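## Task

Find the red apple, which sits on a shelf in one of the storage bays, and move it onto the desk. Only the apple may be moved there; every other object must stay on its own shelf, table or counter. The robot must not tip over or be left leaning. The apple must rest on the desk by itself, not held up by the robot. At the end, open the gripper and pull the robot away from it.

## Robot and tools

ROBOT. A Hello Robot Stretch 3 in a physics simulator: a two-wheeled base (0.33 m long, 0.34 m wide), a mast with a lift, and one telescoping arm that sticks out to the robot's RIGHT side. The base cannot move sideways, so reaching further forward or back along the shelf means driving the base. Turns pivot about the point midway between the drive wheels, 0.05 m behind the front edge. With the arm in and the wrist folded, a turn sweeps a circle of radius 0.28 m; an unfolded, level wrist reaches beyond that. Loose objects may occasionally be nudged by something external.

FRAMES. Base frame: origin on the floor between the drive wheels, x forward, y left, z up. hand_pose is reported in it, at the point where closed fingertips meet; with all wrist joints at zero that frame has x up, y back along the arm toward the mast, z toward the rear. Odometry frame = base frame at scene start; heading is positive to the left, range -3.142 to 3.142.

execute_actions. Argument "actions": a list holding exactly one action (or empty, which only returns state and images). Optional "cameras": list from head_camera, nav_camera, wrist_camera, all; omitted/null/["all"] gives all, [] gives none. An action may contain:
- "base": exactly one of {"translate_m": d}, a straight drive offset in metres from the current spot, forward positive, -1 to 1; or {"rotate_rad": d}, a turn offset in radians, left (counter-clockwise from above) positive, -3.2 to 3.2. Offsets count from the base position in the last reported state.
- "joints": a dict of absolute targets by name (one robot, one dict): lift_m 0 to 1.1 (arm height); arm_m 0 to 0.52 (extension); wrist_yaw_rad -1.345 to 4.42 (0 along the arm, positive toward the front, 3.0 folded over the base); wrist_pitch_rad -1.57 to 0.451 (0 level, negative tips fingers down); wrist_roll_rad -2.911 to 2.911; gripper_m -0.089 to 0.179 (larger is wider; the real fingertip gap is smaller, by 0.007 nearly closed to 0.025 wide open, zero under 0.007); head_pan_rad -3.953 to 1.73 (0 forward, positive left, -1.57 along the arm); head_tilt_rad -1.53 to 0.419 (negative down).
- "contact_limits": only {"arm_m": effort percent 1-100}; the arm stops with contact_stop when its effort reaches that level (negative when retracting). Too low stops it immediately; values above the maximum are cut.
Motions in one action start together. Joints or base left out may still be driving toward an earlier target. Unknown keys or out-of-range numbers make the whole call rejected with no motion. No action runs over 15 s. If a result reports a stop, later motion calls in that same reply are skipped.

wait: {"seconds": 0-10}; commands nothing and returns the same readings as an empty action.
zoom_image: {"camera", "region": [x0, y0, x1, y1]} in pixels of that camera's latest full image, top-left origin, at most 504x504.
finished_scene: {"scene": n}; ends the current scene irreversibly and reports success; the next task follows. The goal must already hold and keep holding. Replying with no tool call ends everything.

RESULT LINES. base_status and joint_status: how each motion of the last action ended. done = reached (for the base, wheels turned the commanded amount, even if slipping); off_target = stopped short, possibly still pushing; contact_stop, time_out, torque_fault = target dropped. After a contact_stop the arm or lift goes slack until commanded again; a slack lift may sink under load or be pushed up by closing fingers on a surface. on_its_own lists what this call did not command; its "held at" is the held target, not the position. motor_effort: percent of maximum, positive toward higher values, bracket = peak in last action; readings carry fixed biases and noise. Rest effort flagged out of range suggests pushing or carrying. Positive wheel effort pushes forward. base_odometry counts wheel turns (slip included); turned_by_wheels and turned_by_imu give turning since last result. base_tilt in degrees (forward, right positive), with a fixed bias up to about 4. lidar_m: 12 distances in metres from the base origin, 30-degree sectors starting straight ahead and going counter-clockwise (4th left, 7th behind, 10th right), in a plane 0.17 m high, range 0.15-12 m, "-" for nothing; it misses transparent items, tabletops, thin legs, and parts hidden by the robot. wrist_depth_mm (45-1000) and head_depth_mm (280-4000, image sent sideways): 7x7 grids of median depth, top-left first. Camera calibration lines give K and T_world_to_cam relative to the base frame; expect small errors, larger for the wrist camera.

GRIPPER. Close to a gripper_m below the object's width to grasp; to let go, open at least 0.02 beyond where contact began. Neither the reading nor done proves a grasp. Over-squeezing triggers a stall guard that weakens grip; send a new value to squeeze again.

SPEED. Fast base (0.30 m/s, 1.9 rad/s) only with lift_m under 0.30, arm_m under 0.03 and wrist_yaw_rad over 2.54; otherwise 0.10 m/s and 0.63 rad/s.

CAUTIONS. Fold or unfold the wrist only with lift_m 0.32-0.95, wrist_pitch_rad -0.4 and roll near 0; once folded the lift may go down to 0.25. With yaw under -0.4 keep pitch at -0.5 or lower. Pushing the arm against something rigid with the gripper higher than about 0.45 m can tip the robot, more so with a raised contact limit or a repeated push. Do not drive while the gripper is holding or pressing on something fixed. If the base snags while driving (especially backward), reverse the last move in small steps; if tilted, free the gripper and, if needed, lower lift to about 0.2. Base, wrist and head do not stop on contact; a strained wrist servo can cut out for 10 s (torque_fault). Avoid drops, slips, slams, hard hits and strong pushes, and keep other objects from falling.

Each tool is called after "Emit:" by a JSON object that holds its "api" and its "payload", one argument or row to a line.

## Session

Emit:
{"api": "execute_actions", "payload": {
  "actions": []
}}

Scene clock: 0.00 s.
base_odometry: x=+0.000 y=+0.000 heading=+0.000 (m, m, rad; odometry frame)
turned_by_wheels: +0.000 (rad since the last result)
turned_by_imu: +0.000 (rad since the last result)
base_tilt: forward=+0.2 right=-1.3 (deg)
lidar_m: 2.22 1.33 1.14 1.15 1.11 0.98 0.98 0.89 1.69 0.84 0.87 1.93
head_depth_mm: 2272 3445 3529 3580 3612 3055 2149 / 2222 3547 3647 3608 3685 3082 2158 / 2261 3579 3732 3807 2756 3044 2155 / 2263 3303 3441 3463 2773 2833 2144 / 2228 2654 2655 2674 2536 2718 2176 / 2105 2174 2184 2181 2199 2190 2065 / 1820 1834 1820 1825 1843 1868 1862
base_status: not commanded
joint_positions: lift_m=+0.580 arm_m=+0.001 wrist_yaw_rad=+2.983 wrist_pitch_rad=-0.630 wrist_roll_rad=+0.011 gripper_m=+0.037 head_pan_rad=+0.009 head_tilt_rad=-0.006
joint_status: not commanded
motor_effort: left_wheel=+0 right_wheel=+0 lift_m=+25 arm_m=+2 wrist_yaw_rad=+0 wrist_pitch_rad=+5 wrist_roll_rad=+1 gripper_m=+0 head_pan_rad=+0 head_tilt_rad=+1 (%)
hand_pose: x=+0.0093 y=+0.0446 z=+0.5481 quat_wxyz=(+0.273, +0.691, +0.164, +0.649) (m; base frame)
wrist_depth_mm: - - - - - - - / - - - - - - - / - - - - - - - / - 999 985 - 982 976 969 / 886 890 - 878 879 874 838 / 782 793 - 760 - 752 733 / 689 687 - 682 675 671 687
pictures: head_camera (sideways: a quarter turn clockwise sets it upright), nav_camera (sideways: a quarter turn counterclockwise sets it upright), wrist_camera
Images, in order (width x height): head_camera 896x504, nav_camera 672x504, wrist_camera 644x364.

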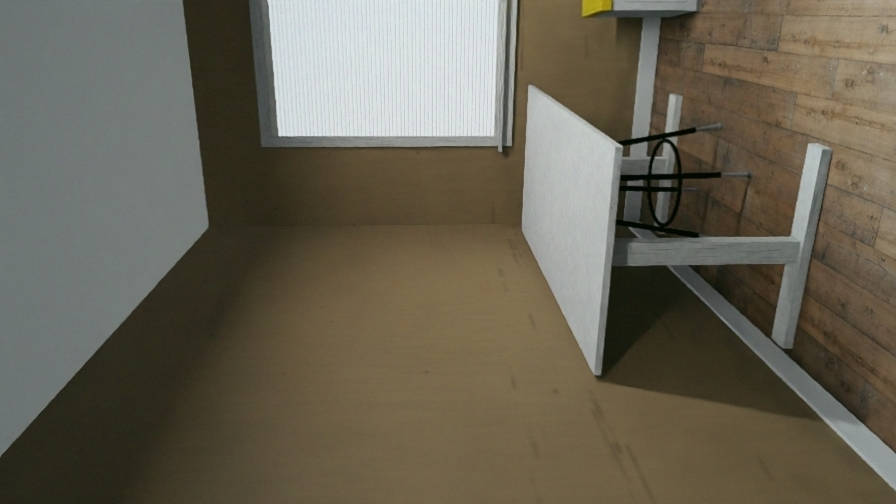

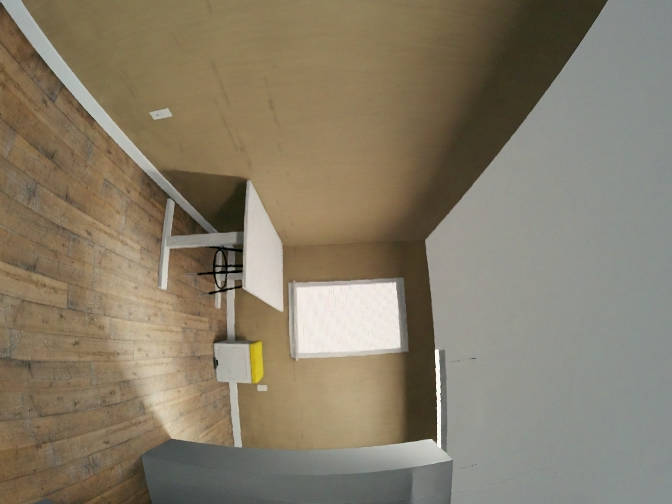

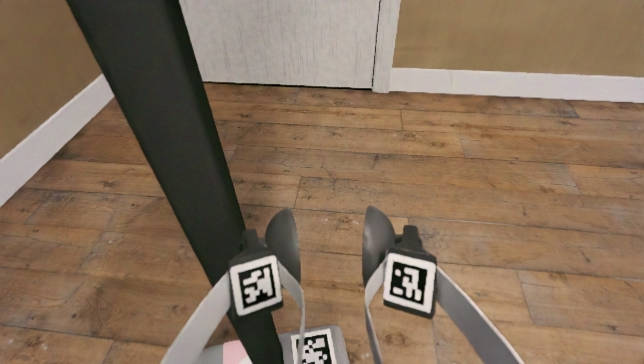

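Emit:
{"api": "execute_actions", "payload": {
  "actions": [
    {"joints":{"head_pan_rad":-1.2,"head_tilt_rad":-0.4}}
  ],
  "cameras": ["head_camera","nav_camera"]
}}

Emit:
{"api": "execute_actions", "payload": {
  "actions": [
    {"joints":{"head_pan_rad":-2.4,"head_tilt_rad":-0.4}}
  ],
  "cameras": ["head_camera","nav_camera"]
}}

Scene clock: 3.83 s.
base_odometry: x=+0.000 y=+0.000 heading=+0.000 (m, m, rad; odometry frame)
turned_by_wheels: +0.000 (rad since the last result)
turned_by_imu: +0.000 (rad since the last result)
base_tilt: forward=+0.2 right=-1.3 (deg)
lidar_m: 2.22 1.33 1.14 1.15 1.11 0.98 0.98 0.89 1.69 0.84 0.87 1.92
head_depth_mm: 758 835 932 1064 1231 1457 1386 / 697 748 809 887 987 1108 1288 / 743 791 857 927 1023 1120 1242 / 797 860 931 1021 1126 1254 1364 / 863 940 1028 1137 1263 1447 1414 / 1872 2030 2160 2319 2192 1729 1418 / 1790 1893 1976 2070 2141 1727 1405
base_status: not commanded
joint_positions: lift_m=+0.580 arm_m=+0.001 wrist_yaw_rad=+2.983 wrist_pitch_rad=-0.630 wrist_roll_rad=+0.011 gripper_m=+0.037 head_pan_rad=-1.193 head_tilt_rad=-0.395
joint_status: all done
motor_effort: left_wheel=+0(0) right_wheel=+0(0) lift_m=+25(25) arm_m=+1(0) wrist_yaw_rad=-1(0) wrist_pitch_rad=+5(5) wrist_roll_rad=+0(0) gripper_m=+0(0) head_pan_rad=-2(30) head_tilt_rad=-2(17) (%)
hand_pose: x=+0.0093 y=+0.0446 z=+0.5481 quat_wxyz=(+0.273, +0.691, +0.164, +0.649) (m; base frame)
wrist_depth_mm: - - - - - - - / - - - - - - - / - - - - - - - / - - 994 993 978 967 985 / 861 881 - 864 871 845 870 / 769 764 - 764 - 759 752 / 698 676 - 703 670 669 667
pictures: head_camera (sideways: a quarter turn clockwise sets it upright), nav_camera (sideways: a quarter turn counterclockwise sets it upright)
camera_calibration (this result's frames):
head_camera: T_world_to_cam=[[-0.132489, 0.397944, -0.907792, 1.2078], [0.919598, 0.391094, 0.0372294, -0.0464119], [0.369847, -0.829871, -0.417764, 0.501364], [0, 0, 0, 1]] pos_world=[0.0172721, -0.0464161, 1.30761]
nav_camera: T_world_to_cam=[[0.0807878, -0.357706, 0.930333, -1.16235], [-0.943259, -0.329047, -0.0446058, 0.108114], [0.322079, -0.873942, -0.363992, 0.433466], [0, 0, 0, 1]] pos_world=[0.0562731, -0.00138112, 1.24397]
Images, in order (width x height): head_camera 896x504, nav_camera 672x504.

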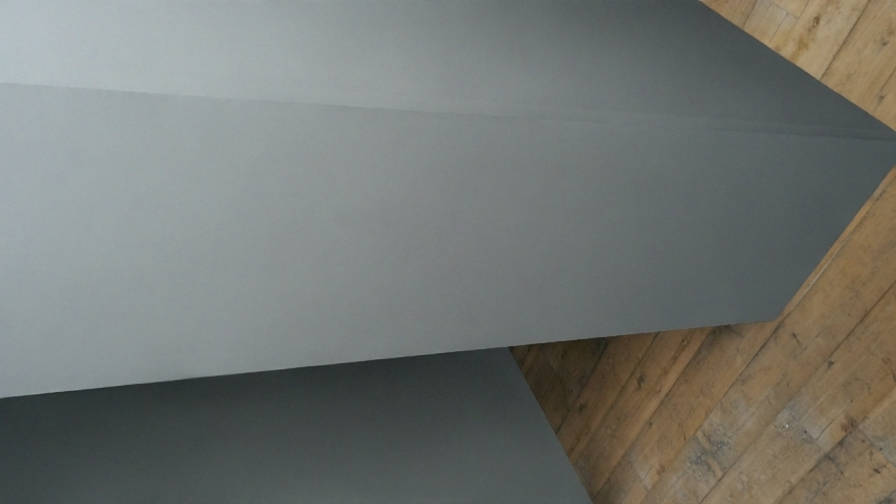

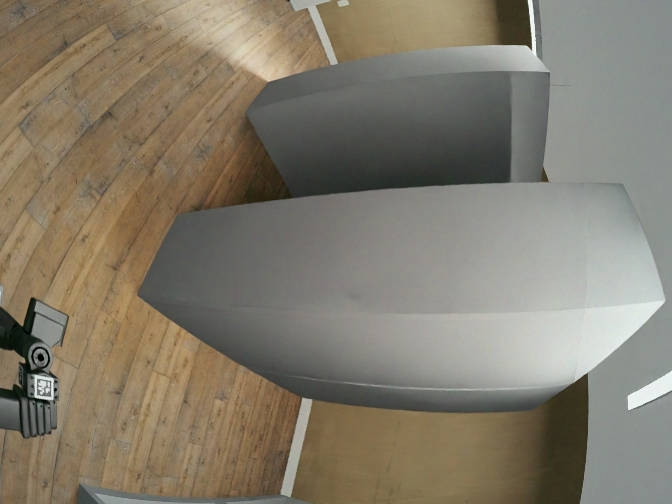

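Scene clock: 5.00 s.
base_odometry: x=+0.000 y=+0.000 heading=+0.000 (m, m, rad; odometry frame)
turned_by_wheels: +0.000 (rad since the last result)
turned_by_imu: +0.000 (rad since the last result)
base_tilt: forward=+0.1 right=-1.3 (deg)
lidar_m: 2.22 1.32 1.14 1.16 1.11 0.98 0.98 0.89 1.69 0.84 0.87 1.93
head_depth_mm: 820 887 975 1073 1195 1359 1402 / 774 838 911 997 1103 1241 1351 / 773 828 892 975 1080 1196 1316 / 1539 1680 1333 1787 1460 1622 1410 / 1486 1596 1661 1812 1973 1708 1400 / 1437 1568 1731 2457 2116 1725 1412 / 2168 2323 2482 2658 2211 1724 1422
base_status: not commanded
joint_positions: lift_m=+0.580 arm_m=+0.001 wrist_yaw_rad=+2.983 wrist_pitch_rad=-0.630 wrist_roll_rad=+0.011 gripper_m=+0.037 head_pan_rad=-2.393 head_tilt_rad=-0.395
joint_status: all done
motor_effort: left_wheel=+0(0) right_wheel=+0(0) lift_m=+25(25) arm_m=+0(1) wrist_yaw_rad=-1(0) wrist_pitch_rad=+5(5) wrist_roll_rad=+0(0) gripper_m=+0(0) head_pan_rad=-2(30) head_tilt_rad=-2(0) (%)
hand_pose: x=+0.0093 y=+0.0446 z=+0.5481 quat_wxyz=(+0.273, +0.691, +0.164, +0.649) (m; base frame)
wrist_depth_mm: - - - - - - - / - - - - - - - / - - - - - - - / 990 - 980 - - 965 982 / 888 899 - 872 882 845 857 / 772 771 - 754 - 757 747 / 689 683 - 685 673 655 659
pictures: head_camera (sideways: a quarter turn clockwise sets it upright), nav_camera (sideways: a quarter turn counterclockwise sets it upright)
camera_calibration (this result's frames):
head_camera: T_world_to_cam=[[0.323084, 0.267864, -0.90767, 1.20486], [0.697731, -0.715392, 0.0372364, -0.0450676], [-0.639366, -0.64534, -0.418029, 0.507865], [0, 0, 0, 1]] pos_world=[-0.0331145, -0.0272332, 1.30759]
nav_camera: T_world_to_cam=[[-0.30432, -0.2051, 0.930228, -1.15986], [-0.648474, 0.75993, -0.0445934, 0.1063], [-0.697762, -0.616799, -0.364264, 0.44004], [0, 0, 0, 1]] pos_world=[0.0230058, -0.0472522, 1.24397]
Images, in order (width x height): head_camera 896x504, nav_camera 672x504.

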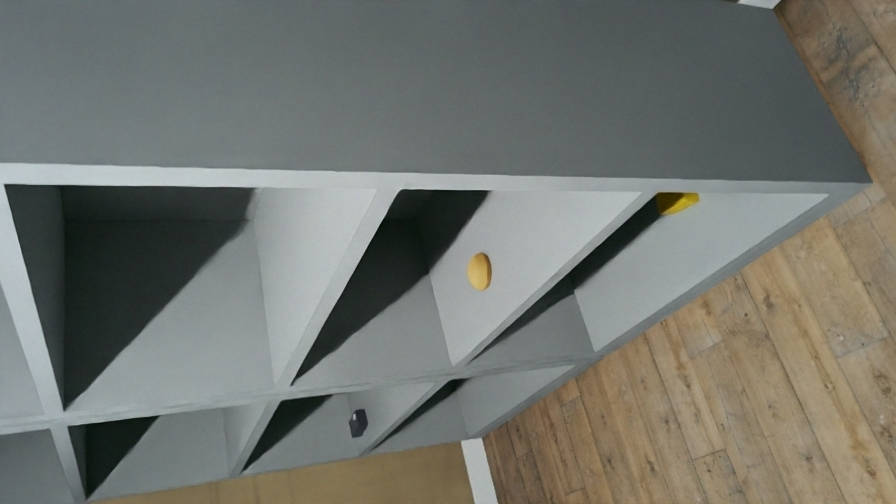

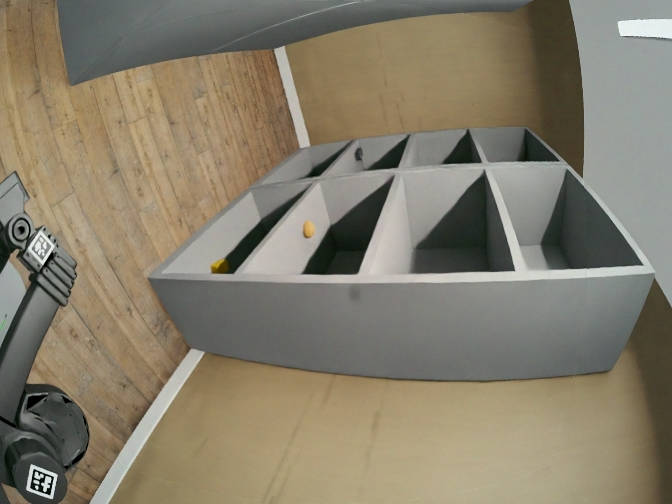

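Emit:
{"api": "execute_actions", "payload": {
  "actions": [
    {"base":{"rotate_rad":-0.42},"joints":{"lift_m":0.27,"wrist_pitch_rad":-0.4}}
  ],
  "cameras": []
}}

Emit:
{"api": "execute_actions", "payload": {
  "actions": [
    {"base":{"translate_m":0.3},"joints":{"head_pan_rad":-2.2}}
  ],
  "cameras": ["head_camera"]
}}

Emit:
{"api": "execute_actions", "payload": {
  "actions": [
    {"base":{"translate_m":1.0}}
  ],
  "cameras": []
}}

Emit:
{"api": "execute_actions", "payload": {
  "actions": [
    {"base":{"translate_m":0.3},"joints":{"head_pan_rad":-2.0}}
  ],
  "cameras": ["head_camera","nav_camera"]
}}

Scene clock: 20.93 s.
base_odometry: x=+0.000 y=+0.000 heading=-0.420 (m, m, rad; odometry frame)
turned_by_wheels: -0.420 (rad since the last result)
turned_by_imu: -0.422 (rad since the last result)
base_tilt: forward=+0.1 right=-1.3 (deg)
lidar_m: 1.95 1.91 1.27 1.14 1.16 1.06 0.97 0.99 0.90 1.69 0.84 0.93
head_depth_mm: 862 912 978 1049 1137 1233 1314 / 914 974 1043 1126 1231 1343 1374 / 972 1045 1129 1219 1333 1469 1395 / 1010 1079 1161 1258 1370 1495 1399 / 916 970 1032 1105 1188 1287 1348 / 829 870 926 983 1044 1132 1283 / 757 796 846 923 1255 1589 1385
base_status: done
joint_positions: lift_m=+0.271 arm_m=+0.001 wrist_yaw_rad=+2.983 wrist_pitch_rad=-0.421 wrist_roll_rad=+0.011 gripper_m=+0.037 head_pan_rad=-2.393 head_tilt_rad=-0.395
joint_status: all done
motor_effort: left_wheel=+4(9) right_wheel=-2(4) lift_m=+11(21) arm_m=+1(1) wrist_yaw_rad=+0(0) wrist_pitch_rad=+8(9) wrist_roll_rad=+0(1) gripper_m=+0(0) head_pan_rad=-2(2) head_tilt_rad=-2(2) (%)
hand_pose: x=+0.0141 y=+0.0754 z=+0.2827 quat_wxyz=(+0.203, +0.705, +0.092, +0.674) (m; base frame)
wrist_depth_mm: 975 - - - - - - / 988 - - - - - - / - - 993 995 933 926 941 / 762 736 766 755 757 736 712 / 619 614 640 601 599 590 594 / 518 518 - 524 - 502 500 / 459 - - - 429 430 422
pictures: none
No camera images: the call's "cameras" was empty. Leave "cameras" out to get every camera's image.

Scene clock: 23.67 s.
base_odometry: x=+0.274 y=-0.122 heading=-0.420 (m, m, rad; odometry frame)
turned_by_wheels: +0.000 (rad since the last result)
turned_by_imu: +0.000 (rad since the last result)
base_tilt: forward=+0.1 right=-1.4 (deg)
lidar_m: 1.87 1.97 1.30 1.21 1.20 1.38 1.27 1.14 1.07 0.82 0.71 0.89
head_depth_mm: 1041 1136 1261 1414 1550 1644 1390 / 935 1014 1114 1227 1378 1545 1399 / 948 1552 1125 1609 1296 1450 1408 / 1570 1737 1480 1805 1905 1658 1403 / 1639 1798 1834 1818 2065 1721 1395 / 1552 1664 1734 1875 2042 1723 1420 / 1483 1675 2517 2595 2197 1737 1417
base_status: done
joint_positions: lift_m=+0.271 arm_m=+0.001 wrist_yaw_rad=+2.983 wrist_pitch_rad=-0.420 wrist_roll_rad=+0.011 gripper_m=+0.037 head_pan_rad=-2.207 head_tilt_rad=-0.396
joint_status: all done
motor_effort: left_wheel=+4(14) right_wheel=-2(4) lift_m=+11(11) arm_m=+1(1) wrist_yaw_rad=+0(0) wrist_pitch_rad=+8(8) wrist_roll_rad=+0(0) gripper_m=+0(0) head_pan_rad=+3(12) head_tilt_rad=-2(1) (%)
hand_pose: x=+0.0142 y=+0.0754 z=+0.2828 quat_wxyz=(+0.203, +0.705, +0.091, +0.674) (m; base frame)
wrist_depth_mm: 974 - - - - - - / - - - - - - - / - - 973 989 945 946 955 / 757 760 760 743 725 727 715 / 624 609 637 602 617 598 575 / 513 512 - 521 - 502 494 / 463 - - - 429 430 432
pictures: head_camera (sideways: a quarter turn clockwise sets it upright)
camera_calibration (this result's frames):
head_camera: T_world_to_cam=[[0.268357, 0.323363, -0.907426, 1.20487], [0.817863, -0.574206, 0.0372505, -0.0458186], [-0.509004, -0.752146, -0.418558, 0.507759], [0, 0, 0, 1]] pos_world=[-0.0274108, -0.0340112, 1.30757]
Images, in order (width x height): head_camera 896x504.

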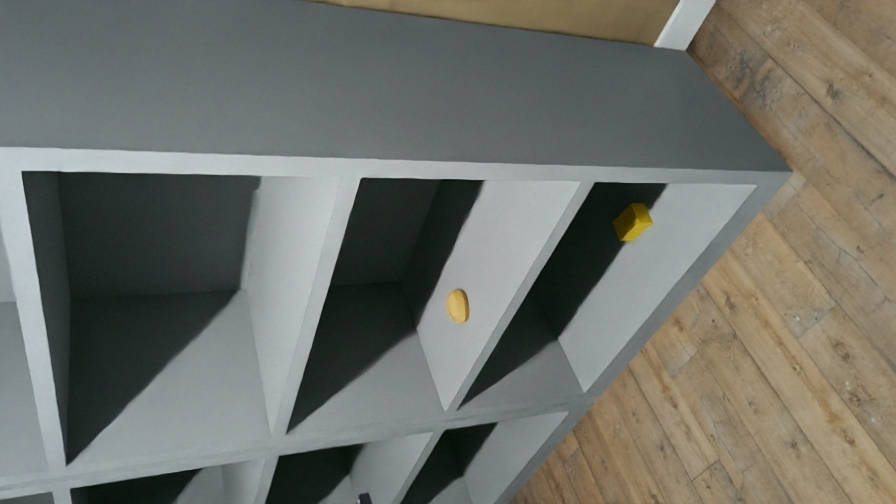

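Scene clock: 28.60 s.
base_odometry: x=+1.187 y=-0.530 heading=-0.419 (m, m, rad; odometry frame)
turned_by_wheels: +0.000 (rad since the last result)
turned_by_imu: +0.000 (rad since the last result)
base_tilt: forward=+0.1 right=-1.3 (deg)
lidar_m: 2.00 1.54 1.23 1.33 1.34 1.70 2.27 0.94 0.71 1.51 0.80 0.76
head_depth_mm: 861 2058 2409 2609 2138 1702 1381 / 768 832 910 999 1120 1271 1377 / 697 749 818 893 982 1093 1222 / 641 685 739 799 866 958 1066 / 601 647 700 777 1200 1046 1316 / 1352 1485 1227 1643 1312 1576 1375 / 1321 1428 1240 1571 1488 1670 1409
base_status: done
joint_positions: lift_m=+0.271 arm_m=+0.001 wrist_yaw_rad=+2.983 wrist_pitch_rad=-0.420 wrist_roll_rad=+0.011 gripper_m=+0.037 head_pan_rad=-2.207 head_tilt_rad=-0.396
joint_status: not commanded
motor_effort: left_wheel=+5(15) right_wheel=-2(4) lift_m=+11(11) arm_m=+1(1) wrist_yaw_rad=+0(0) wrist_pitch_rad=+8(8) wrist_roll_rad=+0(0) gripper_m=+0(0) head_pan_rad=+2(3) head_tilt_rad=-2(1) (%)
hand_pose: x=+0.0142 y=+0.0755 z=+0.2828 quat_wxyz=(+0.203, +0.705, +0.091, +0.674) (m; base frame)
wrist_depth_mm: - - - - - - - / - - - - - - - / - - 975 974 964 982 946 / 774 748 759 772 730 738 723 / 625 614 630 600 615 587 591 / 516 513 - 524 - 494 493 / 455 - - - 431 424 426
pictures: none
No camera images: the call's "cameras" was empty. Leave "cameras" out to get every camera's image.

Scene clock: 31.37 s.
base_odometry: x=+1.461 y=-0.652 heading=-0.419 (m, m, rad; odometry frame)
turned_by_wheels: +0.000 (rad since the last result)
turned_by_imu: +0.000 (rad since the last result)
base_tilt: forward=+0.1 right=-1.3 (deg)
lidar_m: 1.71 1.31 1.08 1.37 1.38 1.74 2.56 0.90 0.92 1.42 0.57 0.68
head_depth_mm: 1325 1424 1164 1589 1264 1142 1257 / 1475 1602 1289 1716 1337 1583 1363 / 1450 1600 1616 1774 1818 1644 1402 / 1382 1504 1600 1709 1894 1704 1395 / 1438 2237 2455 2163 2157 1716 1413 / 2091 2217 2399 2601 2181 1717 1406 / 2067 2205 2342 2510 2200 1732 1426
base_status: done
joint_positions: lift_m=+0.271 arm_m=+0.001 wrist_yaw_rad=+2.983 wrist_pitch_rad=-0.420 wrist_roll_rad=+0.011 gripper_m=+0.037 head_pan_rad=-2.007 head_tilt_rad=-0.396
joint_status: all done
motor_effort: left_wheel=+4(15) right_wheel=-3(5) lift_m=+11(11) arm_m=+0(1) wrist_yaw_rad=+0(0) wrist_pitch_rad=+8(8) wrist_roll_rad=+1(1) gripper_m=+0(1) head_pan_rad=+2(14) head_tilt_rad=-1(2) (%)
hand_pose: x=+0.0142 y=+0.0755 z=+0.2828 quat_wxyz=(+0.203, +0.705, +0.091, +0.674) (m; base frame)
wrist_depth_mm: - - - - - - - / - - - - - - - / - - 980 998 972 947 955 / 771 739 756 746 719 733 730 / 615 608 629 617 621 600 586 / 520 511 - 517 - 496 485 / 457 - - - 429 427 421
pictures: head_camera (sideways: a quarter turn clockwise sets it upright), nav_camera (sideways: a quarter turn counterclockwise sets it upright)
camera_calibration (this result's frames):
head_camera: T_world_to_cam=[[0.198796, 0.370274, -0.907401, 1.20527], [0.915627, -0.400299, 0.0372519, -0.0464168], [-0.349438, -0.838247, -0.418611, 0.506854], [0, 0, 0, 1]] pos_world=[-0.0199869, -0.0399906, 1.30756]
nav_camera: T_world_to_cam=[[-0.205033, -0.305076, 0.929995, -1.16017], [-0.886747, 0.460102, -0.0445663, 0.107718], [-0.414297, -0.833807, -0.364861, 0.439088], [0, 0, 0, 1]] pos_world=[0.0395589, -0.0373846, 1.24395]
Images, in order (width x height): head_camera 896x504, nav_camera 672x504.

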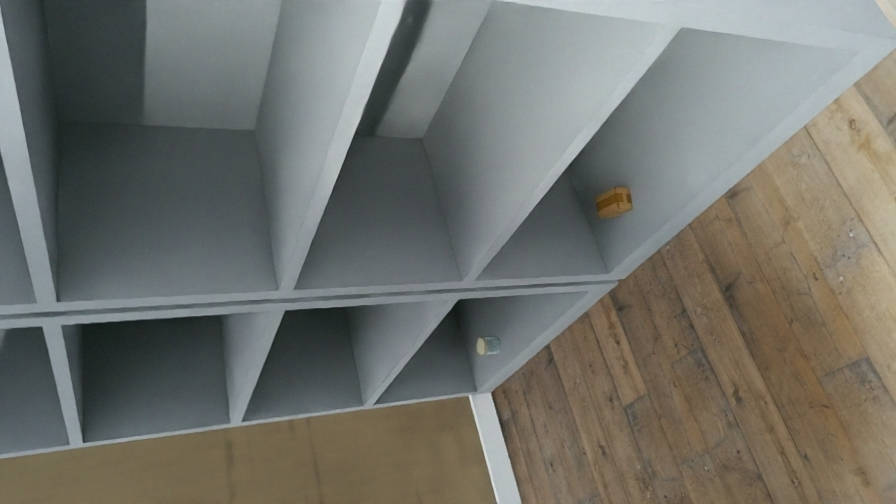

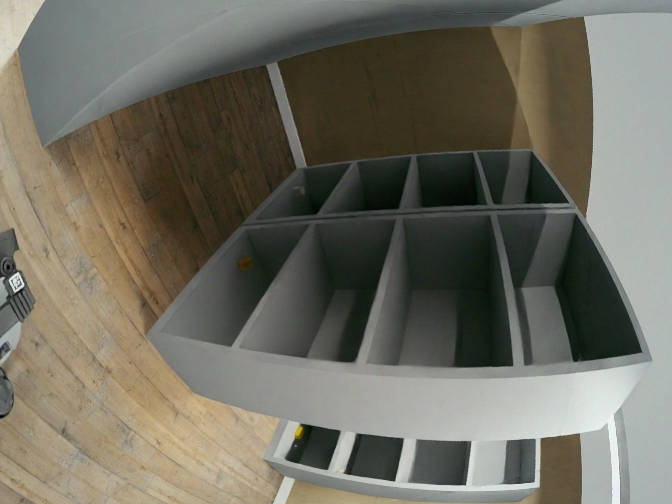

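Emit:
{"api": "execute_actions", "payload": {
  "actions": [
    {"base":{"translate_m":1.0},"joints":{"head_pan_rad":-1.7}}
  ],
  "cameras": ["head_camera","nav_camera"]
}}

Scene clock: 38.57 s.
base_odometry: x=+2.375 y=-1.059 heading=-0.419 (m, m, rad; odometry frame)
turned_by_wheels: +0.000 (rad since the last result)
turned_by_imu: +0.001 (rad since the last result)
base_tilt: forward=+0.1 right=-1.3 (deg)
lidar_m: 0.74 0.74 0.87 0.87 1.51 1.89 3.14 0.67 0.54 1.34 1.99 1.32
head_depth_mm: 1196 1304 1072 757 1266 999 845 / 1175 1266 1176 1477 1284 1038 1280 / 1141 1235 1290 1452 1394 1603 1369 / 1537 2045 1647 1884 2044 1695 1397 / 1946 2071 2263 2421 2186 1716 1397 / 1934 2059 2231 2403 2198 1713 1407 / 1903 2015 2161 2338 2230 1727 1421
base_status: done
joint_positions: lift_m=+0.271 arm_m=+0.001 wrist_yaw_rad=+2.983 wrist_pitch_rad=-0.420 wrist_roll_rad=+0.011 gripper_m=+0.037 head_pan_rad=-1.707 head_tilt_rad=-0.396
joint_status: all done
motor_effort: left_wheel=+4(15) right_wheel=-3(4) lift_m=+11(11) arm_m=+1(1) wrist_yaw_rad=+0(0) wrist_pitch_rad=+8(8) wrist_roll_rad=+1(1) gripper_m=+0(0) head_pan_rad=+2(17) head_tilt_rad=-1(1) (%)
hand_pose: x=+0.0142 y=+0.0755 z=+0.2829 quat_wxyz=(+0.203, +0.705, +0.091, +0.674) (m; base frame)
wrist_depth_mm: - - - - - - - / - - - - - - - / - - - 988 960 958 941 / 743 746 754 762 748 732 686 / 618 609 621 608 631 590 572 / 522 513 - 525 - 492 492 / 456 - - - 429 427 430
pictures: head_camera (sideways: a quarter turn clockwise sets it upright), nav_camera (sideways: a quarter turn counterclockwise sets it upright)
camera_calibration (this result's frames):
head_camera: T_world_to_cam=[[0.0805136, 0.412481, -0.907401, 1.20599], [0.993023, -0.111883, 0.0372519, -0.0468889], [-0.0861567, -0.90407, -0.418611, 0.505248], [0, 0, 0, 1]] pos_world=[-0.007006, -0.045913, 1.30756]
nav_camera: T_world_to_cam=[[-0.105737, -0.352036, 0.929995, -1.16077], [-0.983102, 0.177549, -0.0445663, 0.108306], [-0.149431, -0.918992, -0.364861, 0.437472], [0, 0, 0, 1]] pos_world=[0.0491111, -0.0258292, 1.24395]
Images, in order (width x height): head_camera 896x504, nav_camera 672x504.

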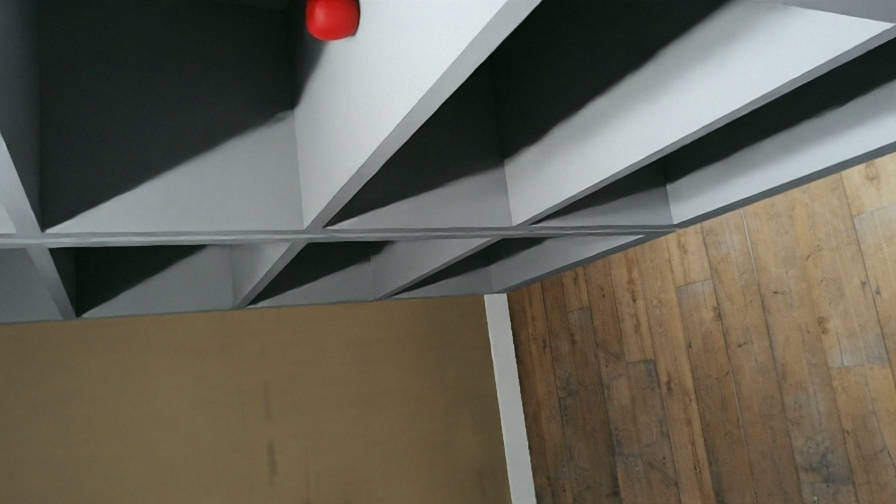

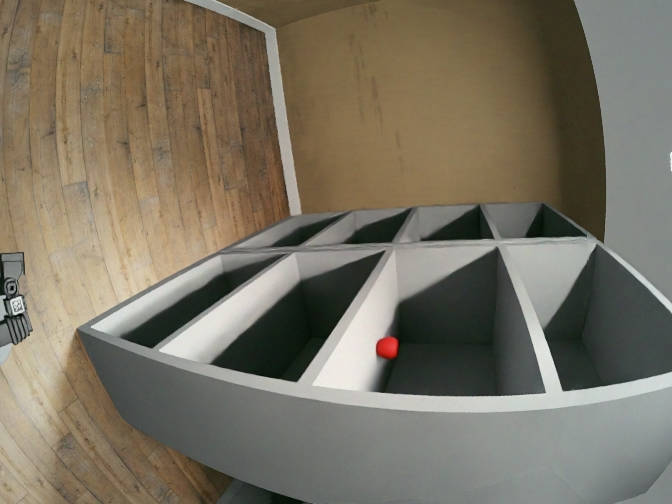

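Emit:
{"api": "execute_actions", "payload": {
  "actions": [
    {"base":{"rotate_rad":-1.28}}
  ],
  "cameras": []
}}

Emit:
{"api": "execute_actions", "payload": {
  "actions": [
    {"base":{"translate_m":1.0},"joints":{"head_pan_rad":-1.6}}
  ],
  "cameras": []
}}

Emit:
{"api": "execute_actions", "payload": {
  "actions": [
    {"base":{"rotate_rad":-0.18},"joints":{"lift_m":0.9,"gripper_m":0.0}}
  ],
  "cameras": ["head_camera","nav_camera"]
}}

Scene clock: 50.67 s.
base_odometry: x=+2.375 y=-1.059 heading=-1.699 (m, m, rad; odometry frame)
turned_by_wheels: -1.280 (rad since the last result)
turned_by_imu: -1.287 (rad since the last result)
base_tilt: forward=+0.2 right=-1.3 (deg)
lidar_m: 2.28 1.49 0.75 0.74 0.79 0.87 0.93 1.65 2.60 1.77 0.54 1.34
head_depth_mm: 2995 3236 3468 2985 2168 1678 1385 / 3020 3310 3488 2945 2147 1686 1394 / 3095 3187 3493 3005 2160 1711 1407 / 3068 3208 3527 3030 2176 1700 1408 / 3015 3094 3084 2377 2115 1721 1402 / 1586 1727 2144 2197 2093 1709 1410 / 1886 2029 2203 2190 2102 1621 1086
base_status: done
joint_positions: lift_m=+0.271 arm_m=+0.001 wrist_yaw_rad=+2.983 wrist_pitch_rad=-0.420 wrist_roll_rad=+0.011 gripper_m=+0.037 head_pan_rad=-1.707 head_tilt_rad=-0.396
joint_status: not commanded
motor_effort: left_wheel=+4(14) right_wheel=-2(7) lift_m=+11(11) arm_m=+0(1) wrist_yaw_rad=+0(1) wrist_pitch_rad=+8(8) wrist_roll_rad=+0(0) gripper_m=+0(0) head_pan_rad=+3(2) head_tilt_rad=-1(1) (%)
hand_pose: x=+0.0142 y=+0.0755 z=+0.2829 quat_wxyz=(+0.203, +0.705, +0.091, +0.674) (m; base frame)
wrist_depth_mm: - - 722 746 - - - / - - 777 809 - - - / 988 - 837 876 - 914 935 / 780 754 749 766 724 731 720 / 630 615 630 601 622 600 579 / 517 501 - 527 - 496 488 / 456 - - - 432 426 431
pictures: none
No camera images: the call's "cameras" was empty. Leave "cameras" out to get every camera's image.

Scene clock: 55.60 s.
base_odometry: x=+2.247 y=-2.050 heading=-1.699 (m, m, rad; odometry frame)
turned_by_wheels: +0.000 (rad since the last result)
turned_by_imu: +0.000 (rad since the last result)
base_tilt: forward=+0.1 right=-1.3 (deg)
lidar_m: 1.30 1.28 1.05 1.04 1.12 1.08 1.79 0.74 0.93 0.74 0.60 1.30
head_depth_mm: 785 838 904 675 567 1000 826 / 796 850 919 723 594 1003 825 / 804 863 932 729 597 1007 827 / 820 876 946 734 601 1010 829 / 831 896 953 739 1031 1009 833 / 764 783 801 734 757 859 811 / 610 619 628 638 628 703 786
base_status: done
joint_positions: lift_m=+0.271 arm_m=+0.001 wrist_yaw_rad=+2.983 wrist_pitch_rad=-0.420 wrist_roll_rad=+0.011 gripper_m=+0.037 head_pan_rad=-1.607 head_tilt_rad=-0.396
joint_status: all done
motor_effort: left_wheel=+4(14) right_wheel=-2(4) lift_m=+11(11) arm_m=+1(0) wrist_yaw_rad=-1(0) wrist_pitch_rad=+8(8) wrist_roll_rad=+0(0) gripper_m=+0(0) head_pan_rad=+2(11) head_tilt_rad=-1(1) (%)
hand_pose: x=+0.0142 y=+0.0755 z=+0.2829 quat_wxyz=(+0.203, +0.705, +0.091, +0.674) (m; base frame)
wrist_depth_mm: - - - - 988 - - / - - - - - - - / - - - 983 982 959 946 / 772 754 758 747 743 731 702 / 627 609 641 596 617 594 582 / 517 516 - 529 - 494 499 / 455 - - - 426 426 426
pictures: none
No camera images: the call's "cameras" was empty. Leave "cameras" out to get every camera's image.

Scene clock: 62.17 s.
base_odometry: x=+2.247 y=-2.050 heading=-1.879 (m, m, rad; odometry frame)
turned_by_wheels: -0.180 (rad since the last result)
turned_by_imu: -0.180 (rad since the last result)
base_tilt: forward=+0.2 right=-1.3 (deg)
lidar_m: 1.30 1.35 1.08 1.04 1.08 1.08 1.91 0.74 0.75 0.96 0.60 1.34
head_depth_mm: 808 870 927 718 591 999 855 / 807 867 928 722 594 1006 826 / 809 868 933 694 596 1003 827 / 805 866 933 732 600 1009 834 / 806 865 932 740 604 1009 836 / 805 866 932 744 606 1013 837 / 803 862 922 747 609 950 839
base_status: done
joint_positions: lift_m=+0.899 arm_m=+0.001 wrist_yaw_rad=+2.983 wrist_pitch_rad=-0.420 wrist_roll_rad=+0.011 gripper_m=+0.000 head_pan_rad=-1.607 head_tilt_rad=-0.396
joint_status: all done
motor_effort: left_wheel=+4(13) right_wheel=-2(6) lift_m=+38(38) arm_m=+2(0) wrist_yaw_rad=-1(0) wrist_pitch_rad=+8(8) wrist_roll_rad=+0(1) gripper_m=-3(90) head_pan_rad=+2(3) head_tilt_rad=-2(1) (%)
hand_pose: x=+0.0142 y=+0.0755 z=+0.9116 quat_wxyz=(+0.203, +0.705, +0.091, +0.674) (m; base frame)
wrist_depth_mm: 916 - - - - - - / 988 - - - - - - / - - - - - - - / - - - - - - - / - - - - - - - / - - - - - - - / - - - - - - -
pictures: head_camera (sideways: a quarter turn clockwise sets it upright), nav_camera (sideways: a quarter turn counterclockwise sets it upright)
camera_calibration (this result's frames):
head_camera: T_world_to_cam=[[0.0388475, 0.418834, -0.907231, 1.20602], [0.999234, -0.0119686, 0.0372616, -0.0469395], [0.00474815, -0.907984, -0.418978, 0.505171], [0, 0, 0, 1]] pos_world=[-0.00234598, -0.0469963, 1.30754]
nav_camera: T_world_to_cam=[[-0.069993, -0.361226, 0.929848, -1.1608], [-0.995934, 0.0783014, -0.0445491, 0.108362], [-0.0567161, -0.929185, -0.365238, 0.437397], [0, 0, 0, 1]] pos_world=[0.0514807, -0.0213722, 1.24395]
Images, in order (width x height): head_camera 896x504, nav_camera 672x504.

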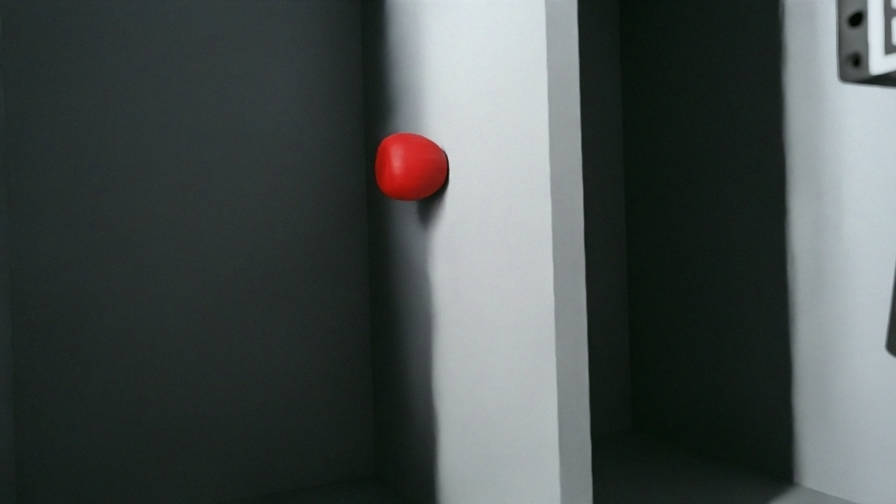

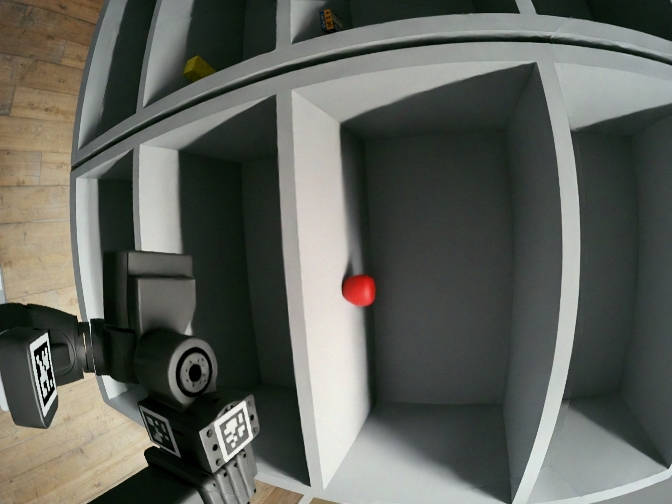

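Emit:
{"api": "execute_actions", "payload": {
  "actions": [
    {"joints":{"wrist_yaw_rad":0.0,"lift_m":0.94}}
  ],
  "cameras": []
}}

Emit:
{"api": "execute_actions", "payload": {
  "actions": [
    {"joints":{"wrist_pitch_rad":0.0,"gripper_m":0.15,"lift_m":0.96}}
  ],
  "cameras": ["head_camera","wrist_camera"]
}}

Scene clock: 68.60 s.
base_odometry: x=+2.247 y=-2.050 heading=-1.879 (m, m, rad; odometry frame)
turned_by_wheels: +0.000 (rad since the last result)
turned_by_imu: +0.001 (rad since the last result)
base_tilt: forward=+0.1 right=-1.3 (deg)
lidar_m: 1.30 1.34 1.09 1.04 1.08 1.08 1.92 0.74 0.75 0.96 0.60 1.35
head_depth_mm: 809 872 929 717 592 1030 - / 809 864 928 720 594 1029 - / 809 866 932 690 598 1074 - / 811 868 934 733 601 1043 831 / 804 861 932 734 603 1011 832 / 806 861 934 742 606 1018 835 / 802 862 919 747 612 948 839
base_status: not commanded
joint_positions: lift_m=+0.939 arm_m=+0.001 wrist_yaw_rad=+0.002 wrist_pitch_rad=-0.419 wrist_roll_rad=+0.011 gripper_m=+0.000 head_pan_rad=-1.607 head_tilt_rad=-0.396
joint_status: all done
motor_effort: left_wheel=+4(4) right_wheel=-2(2) lift_m=+38(40) arm_m=+0(0) wrist_yaw_rad=-2(4) wrist_pitch_rad=+8(8) wrist_roll_rad=+0(1) gripper_m=-3(2) head_pan_rad=+3(3) head_tilt_rad=-1(1) (%)
hand_pose: x=-0.0210 y=-0.3701 z=+0.9517 quat_wxyz=(+0.688, +0.147, -0.695, -0.148) (m; base frame)
wrist_depth_mm: 409 537 521 438 415 466 456 / 298 289 283 277 272 272 275 / 384 535 778 791 813 784 615 / 416 608 837 868 866 875 620 / 413 612 813 - 812 796 643 / 419 601 681 - 695 673 623 / 453 559 584 579 581 578 566
pictures: none
No camera images: the call's "cameras" was empty. Leave "cameras" out to get every camera's image.

Scene clock: 70.60 s.
base_odometry: x=+2.247 y=-2.050 heading=-1.879 (m, m, rad; odometry frame)
turned_by_wheels: +0.000 (rad since the last result)
turned_by_imu: +0.000 (rad since the last result)
base_tilt: forward=+0.2 right=-1.3 (deg)
lidar_m: 1.30 1.35 1.09 1.04 1.08 1.08 1.91 0.74 0.75 0.96 0.60 1.35
head_depth_mm: 809 872 933 718 591 - - / 810 873 933 722 594 1000 - / 810 869 935 693 569 - - / 808 863 936 733 573 - 811 / 807 867 942 738 605 1014 830 / 807 867 932 743 608 1019 840 / 806 861 918 747 611 951 835
base_status: not commanded
joint_positions: lift_m=+0.959 arm_m=+0.001 wrist_yaw_rad=+0.002 wrist_pitch_rad=-0.025 wrist_roll_rad=+0.011 gripper_m=+0.150 head_pan_rad=-1.607 head_tilt_rad=-0.396
joint_status: all done
motor_effort: left_wheel=+4(4) right_wheel=-2(2) lift_m=+37(40) arm_m=+0(1) wrist_yaw_rad=-2(2) wrist_pitch_rad=+10(9) wrist_roll_rad=+1(0) gripper_m=+0(94) head_pan_rad=+2(2) head_tilt_rad=-1(1) (%)
hand_pose: x=-0.0209 y=-0.4015 z=+1.0677 quat_wxyz=(+0.703, +0.010, -0.711, -0.008) (m; base frame)
wrist_depth_mm: 419 627 690 685 696 684 631 / 415 627 710 697 717 705 620 / 414 614 715 729 724 726 626 / 407 602 762 736 649 733 609 / 398 493 439 429 422 449 402 / 306 - 296 291 294 295 294 / 362 597 837 822 805 826 667
pictures: head_camera (sideways: a quarter turn clockwise sets it upright), wrist_camera
camera_calibration (this result's frames):
head_camera: T_world_to_cam=[[0.0388475, 0.418834, -0.907231, 1.20602], [0.999234, -0.0119685, 0.0372616, -0.0469395], [0.00474825, -0.907984, -0.418978, 0.505171], [0, 0, 0, 1]] pos_world=[-0.00234598, -0.0469963, 1.30754]
wrist_camera: T_world_to_cam=[[-0.999438, -0.0209774, -0.0261371, 0.00431923], [0.0218007, 0.1854, -0.982421, 1.15584], [0.0254545, -0.982439, -0.184839, -0.0320472], [0, 0, 0, 1]] pos_world=[-0.0200655, -0.245686, 1.12971]
Images, in order (width x height): head_camera 896x504, wrist_camera 644x364.

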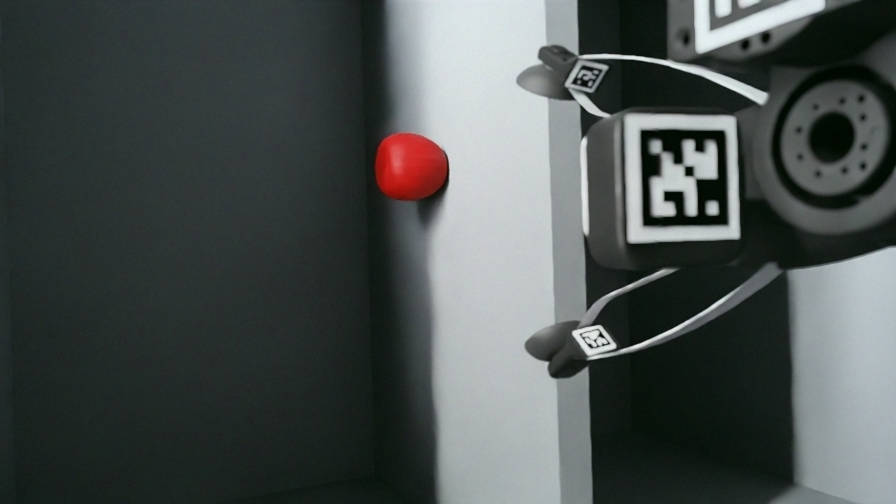

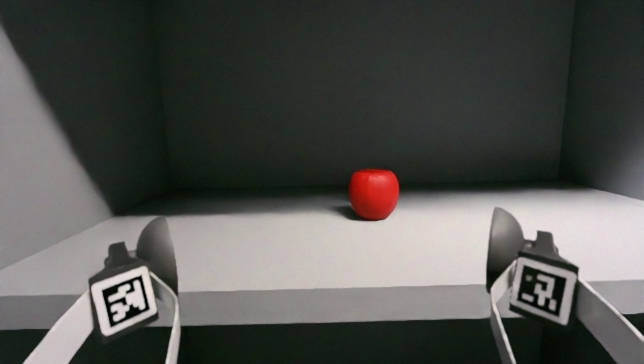

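Emit:
{"api": "execute_actions", "payload": {
  "actions": [
    {"base":{"translate_m":-0.063},"joints":{"wrist_pitch_rad":-0.18,"lift_m":0.975,"arm_m":0.22}}
  ],
  "cameras": ["head_camera","wrist_camera"]
}}

Scene clock: 76.00 s.
base_odometry: x=+2.266 y=-1.990 heading=-1.878 (m, m, rad; odometry frame)
turned_by_wheels: +0.000 (rad since the last result)
turned_by_imu: +0.001 (rad since the last result)
base_tilt: forward=+0.1 right=-1.3 (deg)
lidar_m: 1.36 1.41 1.08 1.04 1.08 1.03 1.74 2.05 0.69 0.97 0.63 1.37
head_depth_mm: 809 868 928 - 1136 995 826 / 814 867 929 - 1146 1004 827 / 807 870 928 - 1146 1007 825 / 804 867 936 755 1127 1013 831 / 806 862 937 740 604 1013 834 / 809 862 937 744 607 1020 833 / 805 863 933 747 609 1013 835
base_status: done
joint_positions: lift_m=+0.974 arm_m=+0.220 wrist_yaw_rad=+0.001 wrist_pitch_rad=-0.197 wrist_roll_rad=+0.011 gripper_m=+0.150 head_pan_rad=-1.607 head_tilt_rad=-0.396
joint_status: all done
motor_effort: left_wheel=+4(5) right_wheel=-2(5) lift_m=+38(40) arm_m=+5(7) wrist_yaw_rad=-1(2) wrist_pitch_rad=+7(9) wrist_roll_rad=+0(0) gripper_m=+0(0) head_pan_rad=+3(2) head_tilt_rad=-1(1) (%)
hand_pose: x=-0.0212 y=-0.6111 z=+1.0392 quat_wxyz=(+0.700, +0.070, -0.707, -0.070) (m; base frame)
wrist_depth_mm: 460 450 453 452 452 458 460 / 470 480 488 480 483 485 485 / 495 505 503 503 504 507 505 / 424 413 406 242 384 376 378 / 291 308 283 255 275 285 271 / 225 - 220 215 214 207 219 / - 172 178 176 174 172 166
pictures: head_camera (sideways: a quarter turn clockwise sets it upright), wrist_camera
camera_calibration (this result's frames):
head_camera: T_world_to_cam=[[0.0388475, 0.418834, -0.907231, 1.20602], [0.999234, -0.0119686, 0.0372616, -0.0469395], [0.00474815, -0.907984, -0.418978, 0.505171], [0, 0, 0, 1]] pos_world=[-0.00234598, -0.0469963, 1.30754]
wrist_camera: T_world_to_cam=[[-0.999468, -0.014938, -0.0289838, 0.00549315], [0.0218876, 0.351505, -0.93593, 1.21991], [0.0241688, -0.936067, -0.350991, -0.0422952], [0, 0, 0, 1]] pos_world=[-0.0201884, -0.468311, 1.12706]
Images, in order (width x height): head_camera 896x504, wrist_camera 644x364.

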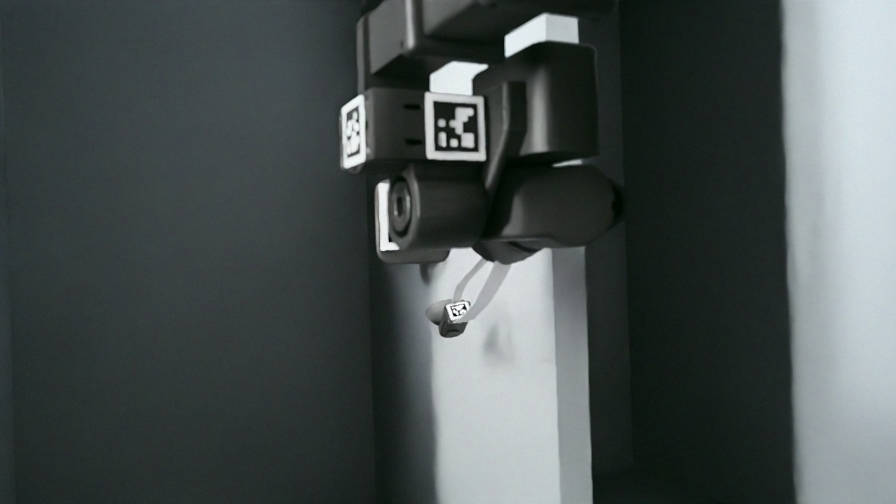

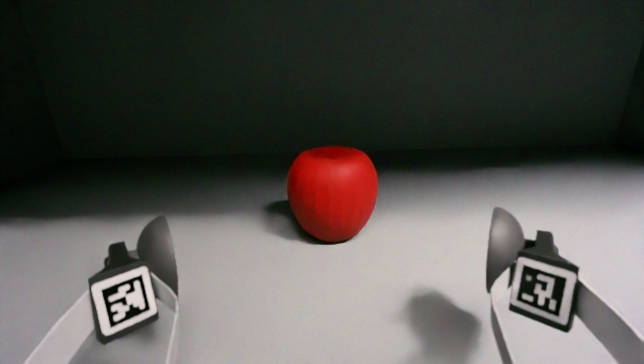

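Emit:
{"api": "execute_actions", "payload": {
  "actions": [
    {"joints":{"lift_m":0.964,"arm_m":0.34}}
  ],
  "cameras": ["wrist_camera"]
}}

Scene clock: 80.70 s.
base_odometry: x=+2.266 y=-1.990 heading=-1.878 (m, m, rad; odometry frame)
turned_by_wheels: +0.000 (rad since the last result)
turned_by_imu: +0.001 (rad since the last result)
base_tilt: forward=+0.2 right=-1.3 (deg)
lidar_m: 1.36 1.41 1.08 1.04 1.08 1.02 1.73 2.05 0.70 0.97 0.63 1.37
head_depth_mm: 809 867 930 - 1134 993 822 / 809 871 921 651 593 1003 828 / 809 868 915 - 597 1011 828 / 807 872 923 695 600 1011 829 / 800 863 935 716 600 1018 833 / 805 862 935 741 606 1017 831 / 805 862 935 746 610 1015 838
base_status: not commanded
joint_positions: lift_m=+0.965 arm_m=+0.340 wrist_yaw_rad=+0.001 wrist_pitch_rad=-0.198 wrist_roll_rad=+0.011 gripper_m=+0.150 head_pan_rad=-1.607 head_tilt_rad=-0.396
joint_status: all done
motor_effort: left_wheel=+4(4) right_wheel=-2(2) lift_m=+11(32) arm_m=+4(6) wrist_yaw_rad=-1(1) wrist_pitch_rad=+7(7) wrist_roll_rad=+1(1) gripper_m=+0(0) head_pan_rad=+2(2) head_tilt_rad=-1(1) (%)
hand_pose: x=-0.0213 y=-0.7311 z=+1.0294 quat_wxyz=(+0.700, +0.070, -0.707, -0.070) (m; base frame)
wrist_depth_mm: 346 345 346 346 346 352 351 / 358 366 365 360 364 367 365 / 382 381 382 388 381 388 388 / 385 382 371 361 359 357 346 / 270 282 260 125 139 265 249 / 207 - 202 118 129 191 201 / - 160 164 127 156 160 153
pictures: wrist_camera
camera_calibration (this result's frames):
wrist_camera: T_world_to_cam=[[-0.999469, -0.0148983, -0.0289889, 0.00344395], [0.0218977, 0.351842, -0.935803, 1.25302], [0.0241414, -0.935941, -0.351328, -0.157597], [0, 0, 0, 1]] pos_world=[-0.0201914, -0.588314, 1.11731]
Images, in order (width x height): wrist_camera 644x364.

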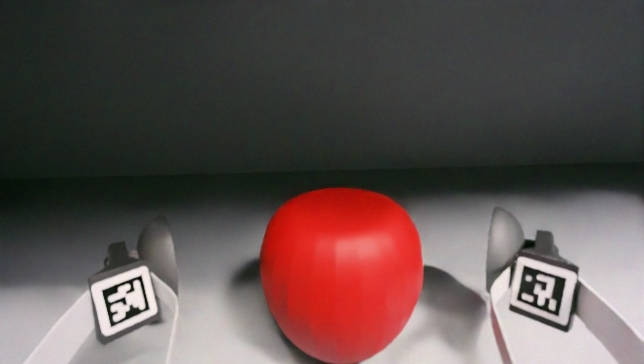

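Emit:
{"api": "execute_actions", "payload": {
  "actions": [
    {"joints":{"lift_m":0.958,"gripper_m":0.03}}
  ],
  "cameras": ["wrist_camera"]
}}

Emit:
{"api": "execute_actions", "payload": {
  "actions": [
    {"joints":{"lift_m":0.99}}
  ],
  "cameras": ["wrist_camera"]
}}

Scene clock: 84.70 s.
base_odometry: x=+2.266 y=-1.990 heading=-1.878 (m, m, rad; odometry frame)
turned_by_wheels: +0.000 (rad since the last result)
turned_by_imu: +0.000 (rad since the last result)
base_tilt: forward=+0.2 right=-1.3 (deg)
lidar_m: 1.36 1.41 1.08 1.04 1.08 1.03 1.74 2.05 0.70 0.96 0.63 1.36
head_depth_mm: 809 869 931 - 1137 997 828 / 809 868 926 650 594 1004 827 / 808 866 919 - 597 1006 830 / 806 868 927 679 600 1005 831 / 808 869 938 740 601 1008 830 / 804 864 932 744 607 1019 836 / 799 865 934 746 609 1019 837
base_status: not commanded
joint_positions: lift_m=+0.959 arm_m=+0.340 wrist_yaw_rad=-0.001 wrist_pitch_rad=-0.202 wrist_roll_rad=+0.011 gripper_m=+0.031 head_pan_rad=-1.607 head_tilt_rad=-0.396
joint_status: all done
motor_effort: left_wheel=+3(4) right_wheel=-2(2) lift_m=+11(9) arm_m=+4(4) wrist_yaw_rad=+1(1) wrist_pitch_rad=+9(9) wrist_roll_rad=+0(1) gripper_m=-23(100) head_pan_rad=+2(2) head_tilt_rad=-1(1) (%)
hand_pose: x=-0.0217 y=-0.7308 z=+1.0224 quat_wxyz=(+0.700, +0.071, -0.707, -0.072) (m; base frame)
wrist_depth_mm: 345 345 344 351 347 345 351 / 364 363 363 367 369 364 368 / 383 384 378 387 390 387 391 / 364 354 348 152 337 330 328 / 253 250 228 114 122 237 234 / 194 193 123 112 119 188 183 / 157 157 155 121 147 150 150
pictures: wrist_camera
camera_calibration (this result's frames):
wrist_camera: T_world_to_cam=[[-0.999493, -0.0130456, -0.0290472, 0.00423092], [0.0225111, 0.355685, -0.934335, 1.24767], [0.0225206, -0.934515, -0.355211, -0.1548], [0, 0, 0, 1]] pos_world=[-0.0203714, -0.588384, 1.11088]
Images, in order (width x height): wrist_camera 644x364.

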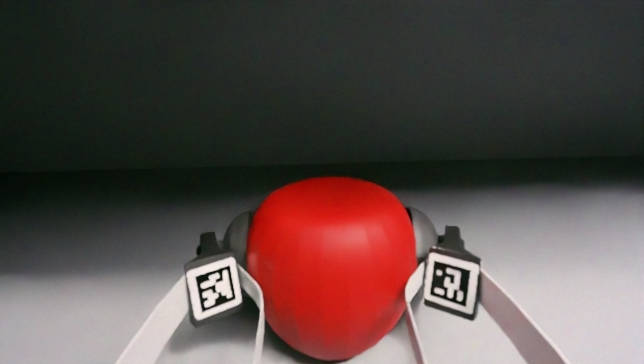

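Scene clock: 85.80 s.
base_odometry: x=+2.266 y=-1.990 heading=-1.878 (m, m, rad; odometry frame)
turned_by_wheels: +0.000 (rad since the last result)
turned_by_imu: +0.000 (rad since the last result)
base_tilt: forward=+0.1 right=-1.2 (deg)
lidar_m: 1.36 1.41 1.08 1.04 1.08 1.02 1.74 2.05 0.70 0.96 0.63 1.36
head_depth_mm: 811 868 917 - 591 1000 822 / 813 869 - 683 592 1002 824 / 805 869 - 652 596 1000 827 / 809 867 922 693 599 1007 827 / 805 865 935 739 602 1011 829 / 804 864 929 743 606 1019 834 / 802 864 928 748 610 1017 840
base_status: not commanded
joint_positions: lift_m=+0.989 arm_m=+0.340 wrist_yaw_rad=-0.001 wrist_pitch_rad=-0.214 wrist_roll_rad=+0.011 gripper_m=+0.034 head_pan_rad=-1.607 head_tilt_rad=-0.396
joint_status: all done
motor_effort: left_wheel=+3(4) right_wheel=-2(1) lift_m=+39(43) arm_m=+4(4) wrist_yaw_rad=+0(0) wrist_pitch_rad=+14(14) wrist_roll_rad=+0(0) gripper_m=-21(22) head_pan_rad=+3(2) head_tilt_rad=-1(1) (%)
hand_pose: x=-0.0217 y=-0.7298 z=+1.0501 quat_wxyz=(+0.699, +0.075, -0.707, -0.077) (m; base frame)
wrist_depth_mm: 341 339 346 345 348 348 351 / 358 363 362 364 366 368 368 / 382 387 383 388 385 391 389 / 401 401 404 153 399 397 389 / 308 303 277 115 123 289 283 / 237 236 123 112 119 230 223 / 194 192 189 122 180 185 185
pictures: wrist_camera
camera_calibration (this result's frames):
wrist_camera: T_world_to_cam=[[-0.999493, -0.012688, -0.0292133, 0.00548274], [0.0225203, 0.367065, -0.929923, 1.27687], [0.0225221, -0.930109, -0.366593, -0.128929], [0, 0, 0, 1]] pos_world=[-0.0203717, -0.588541, 1.14028]
Images, in order (width x height): wrist_camera 644x364.

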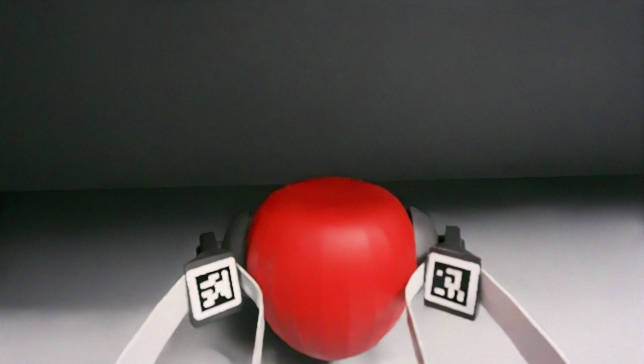

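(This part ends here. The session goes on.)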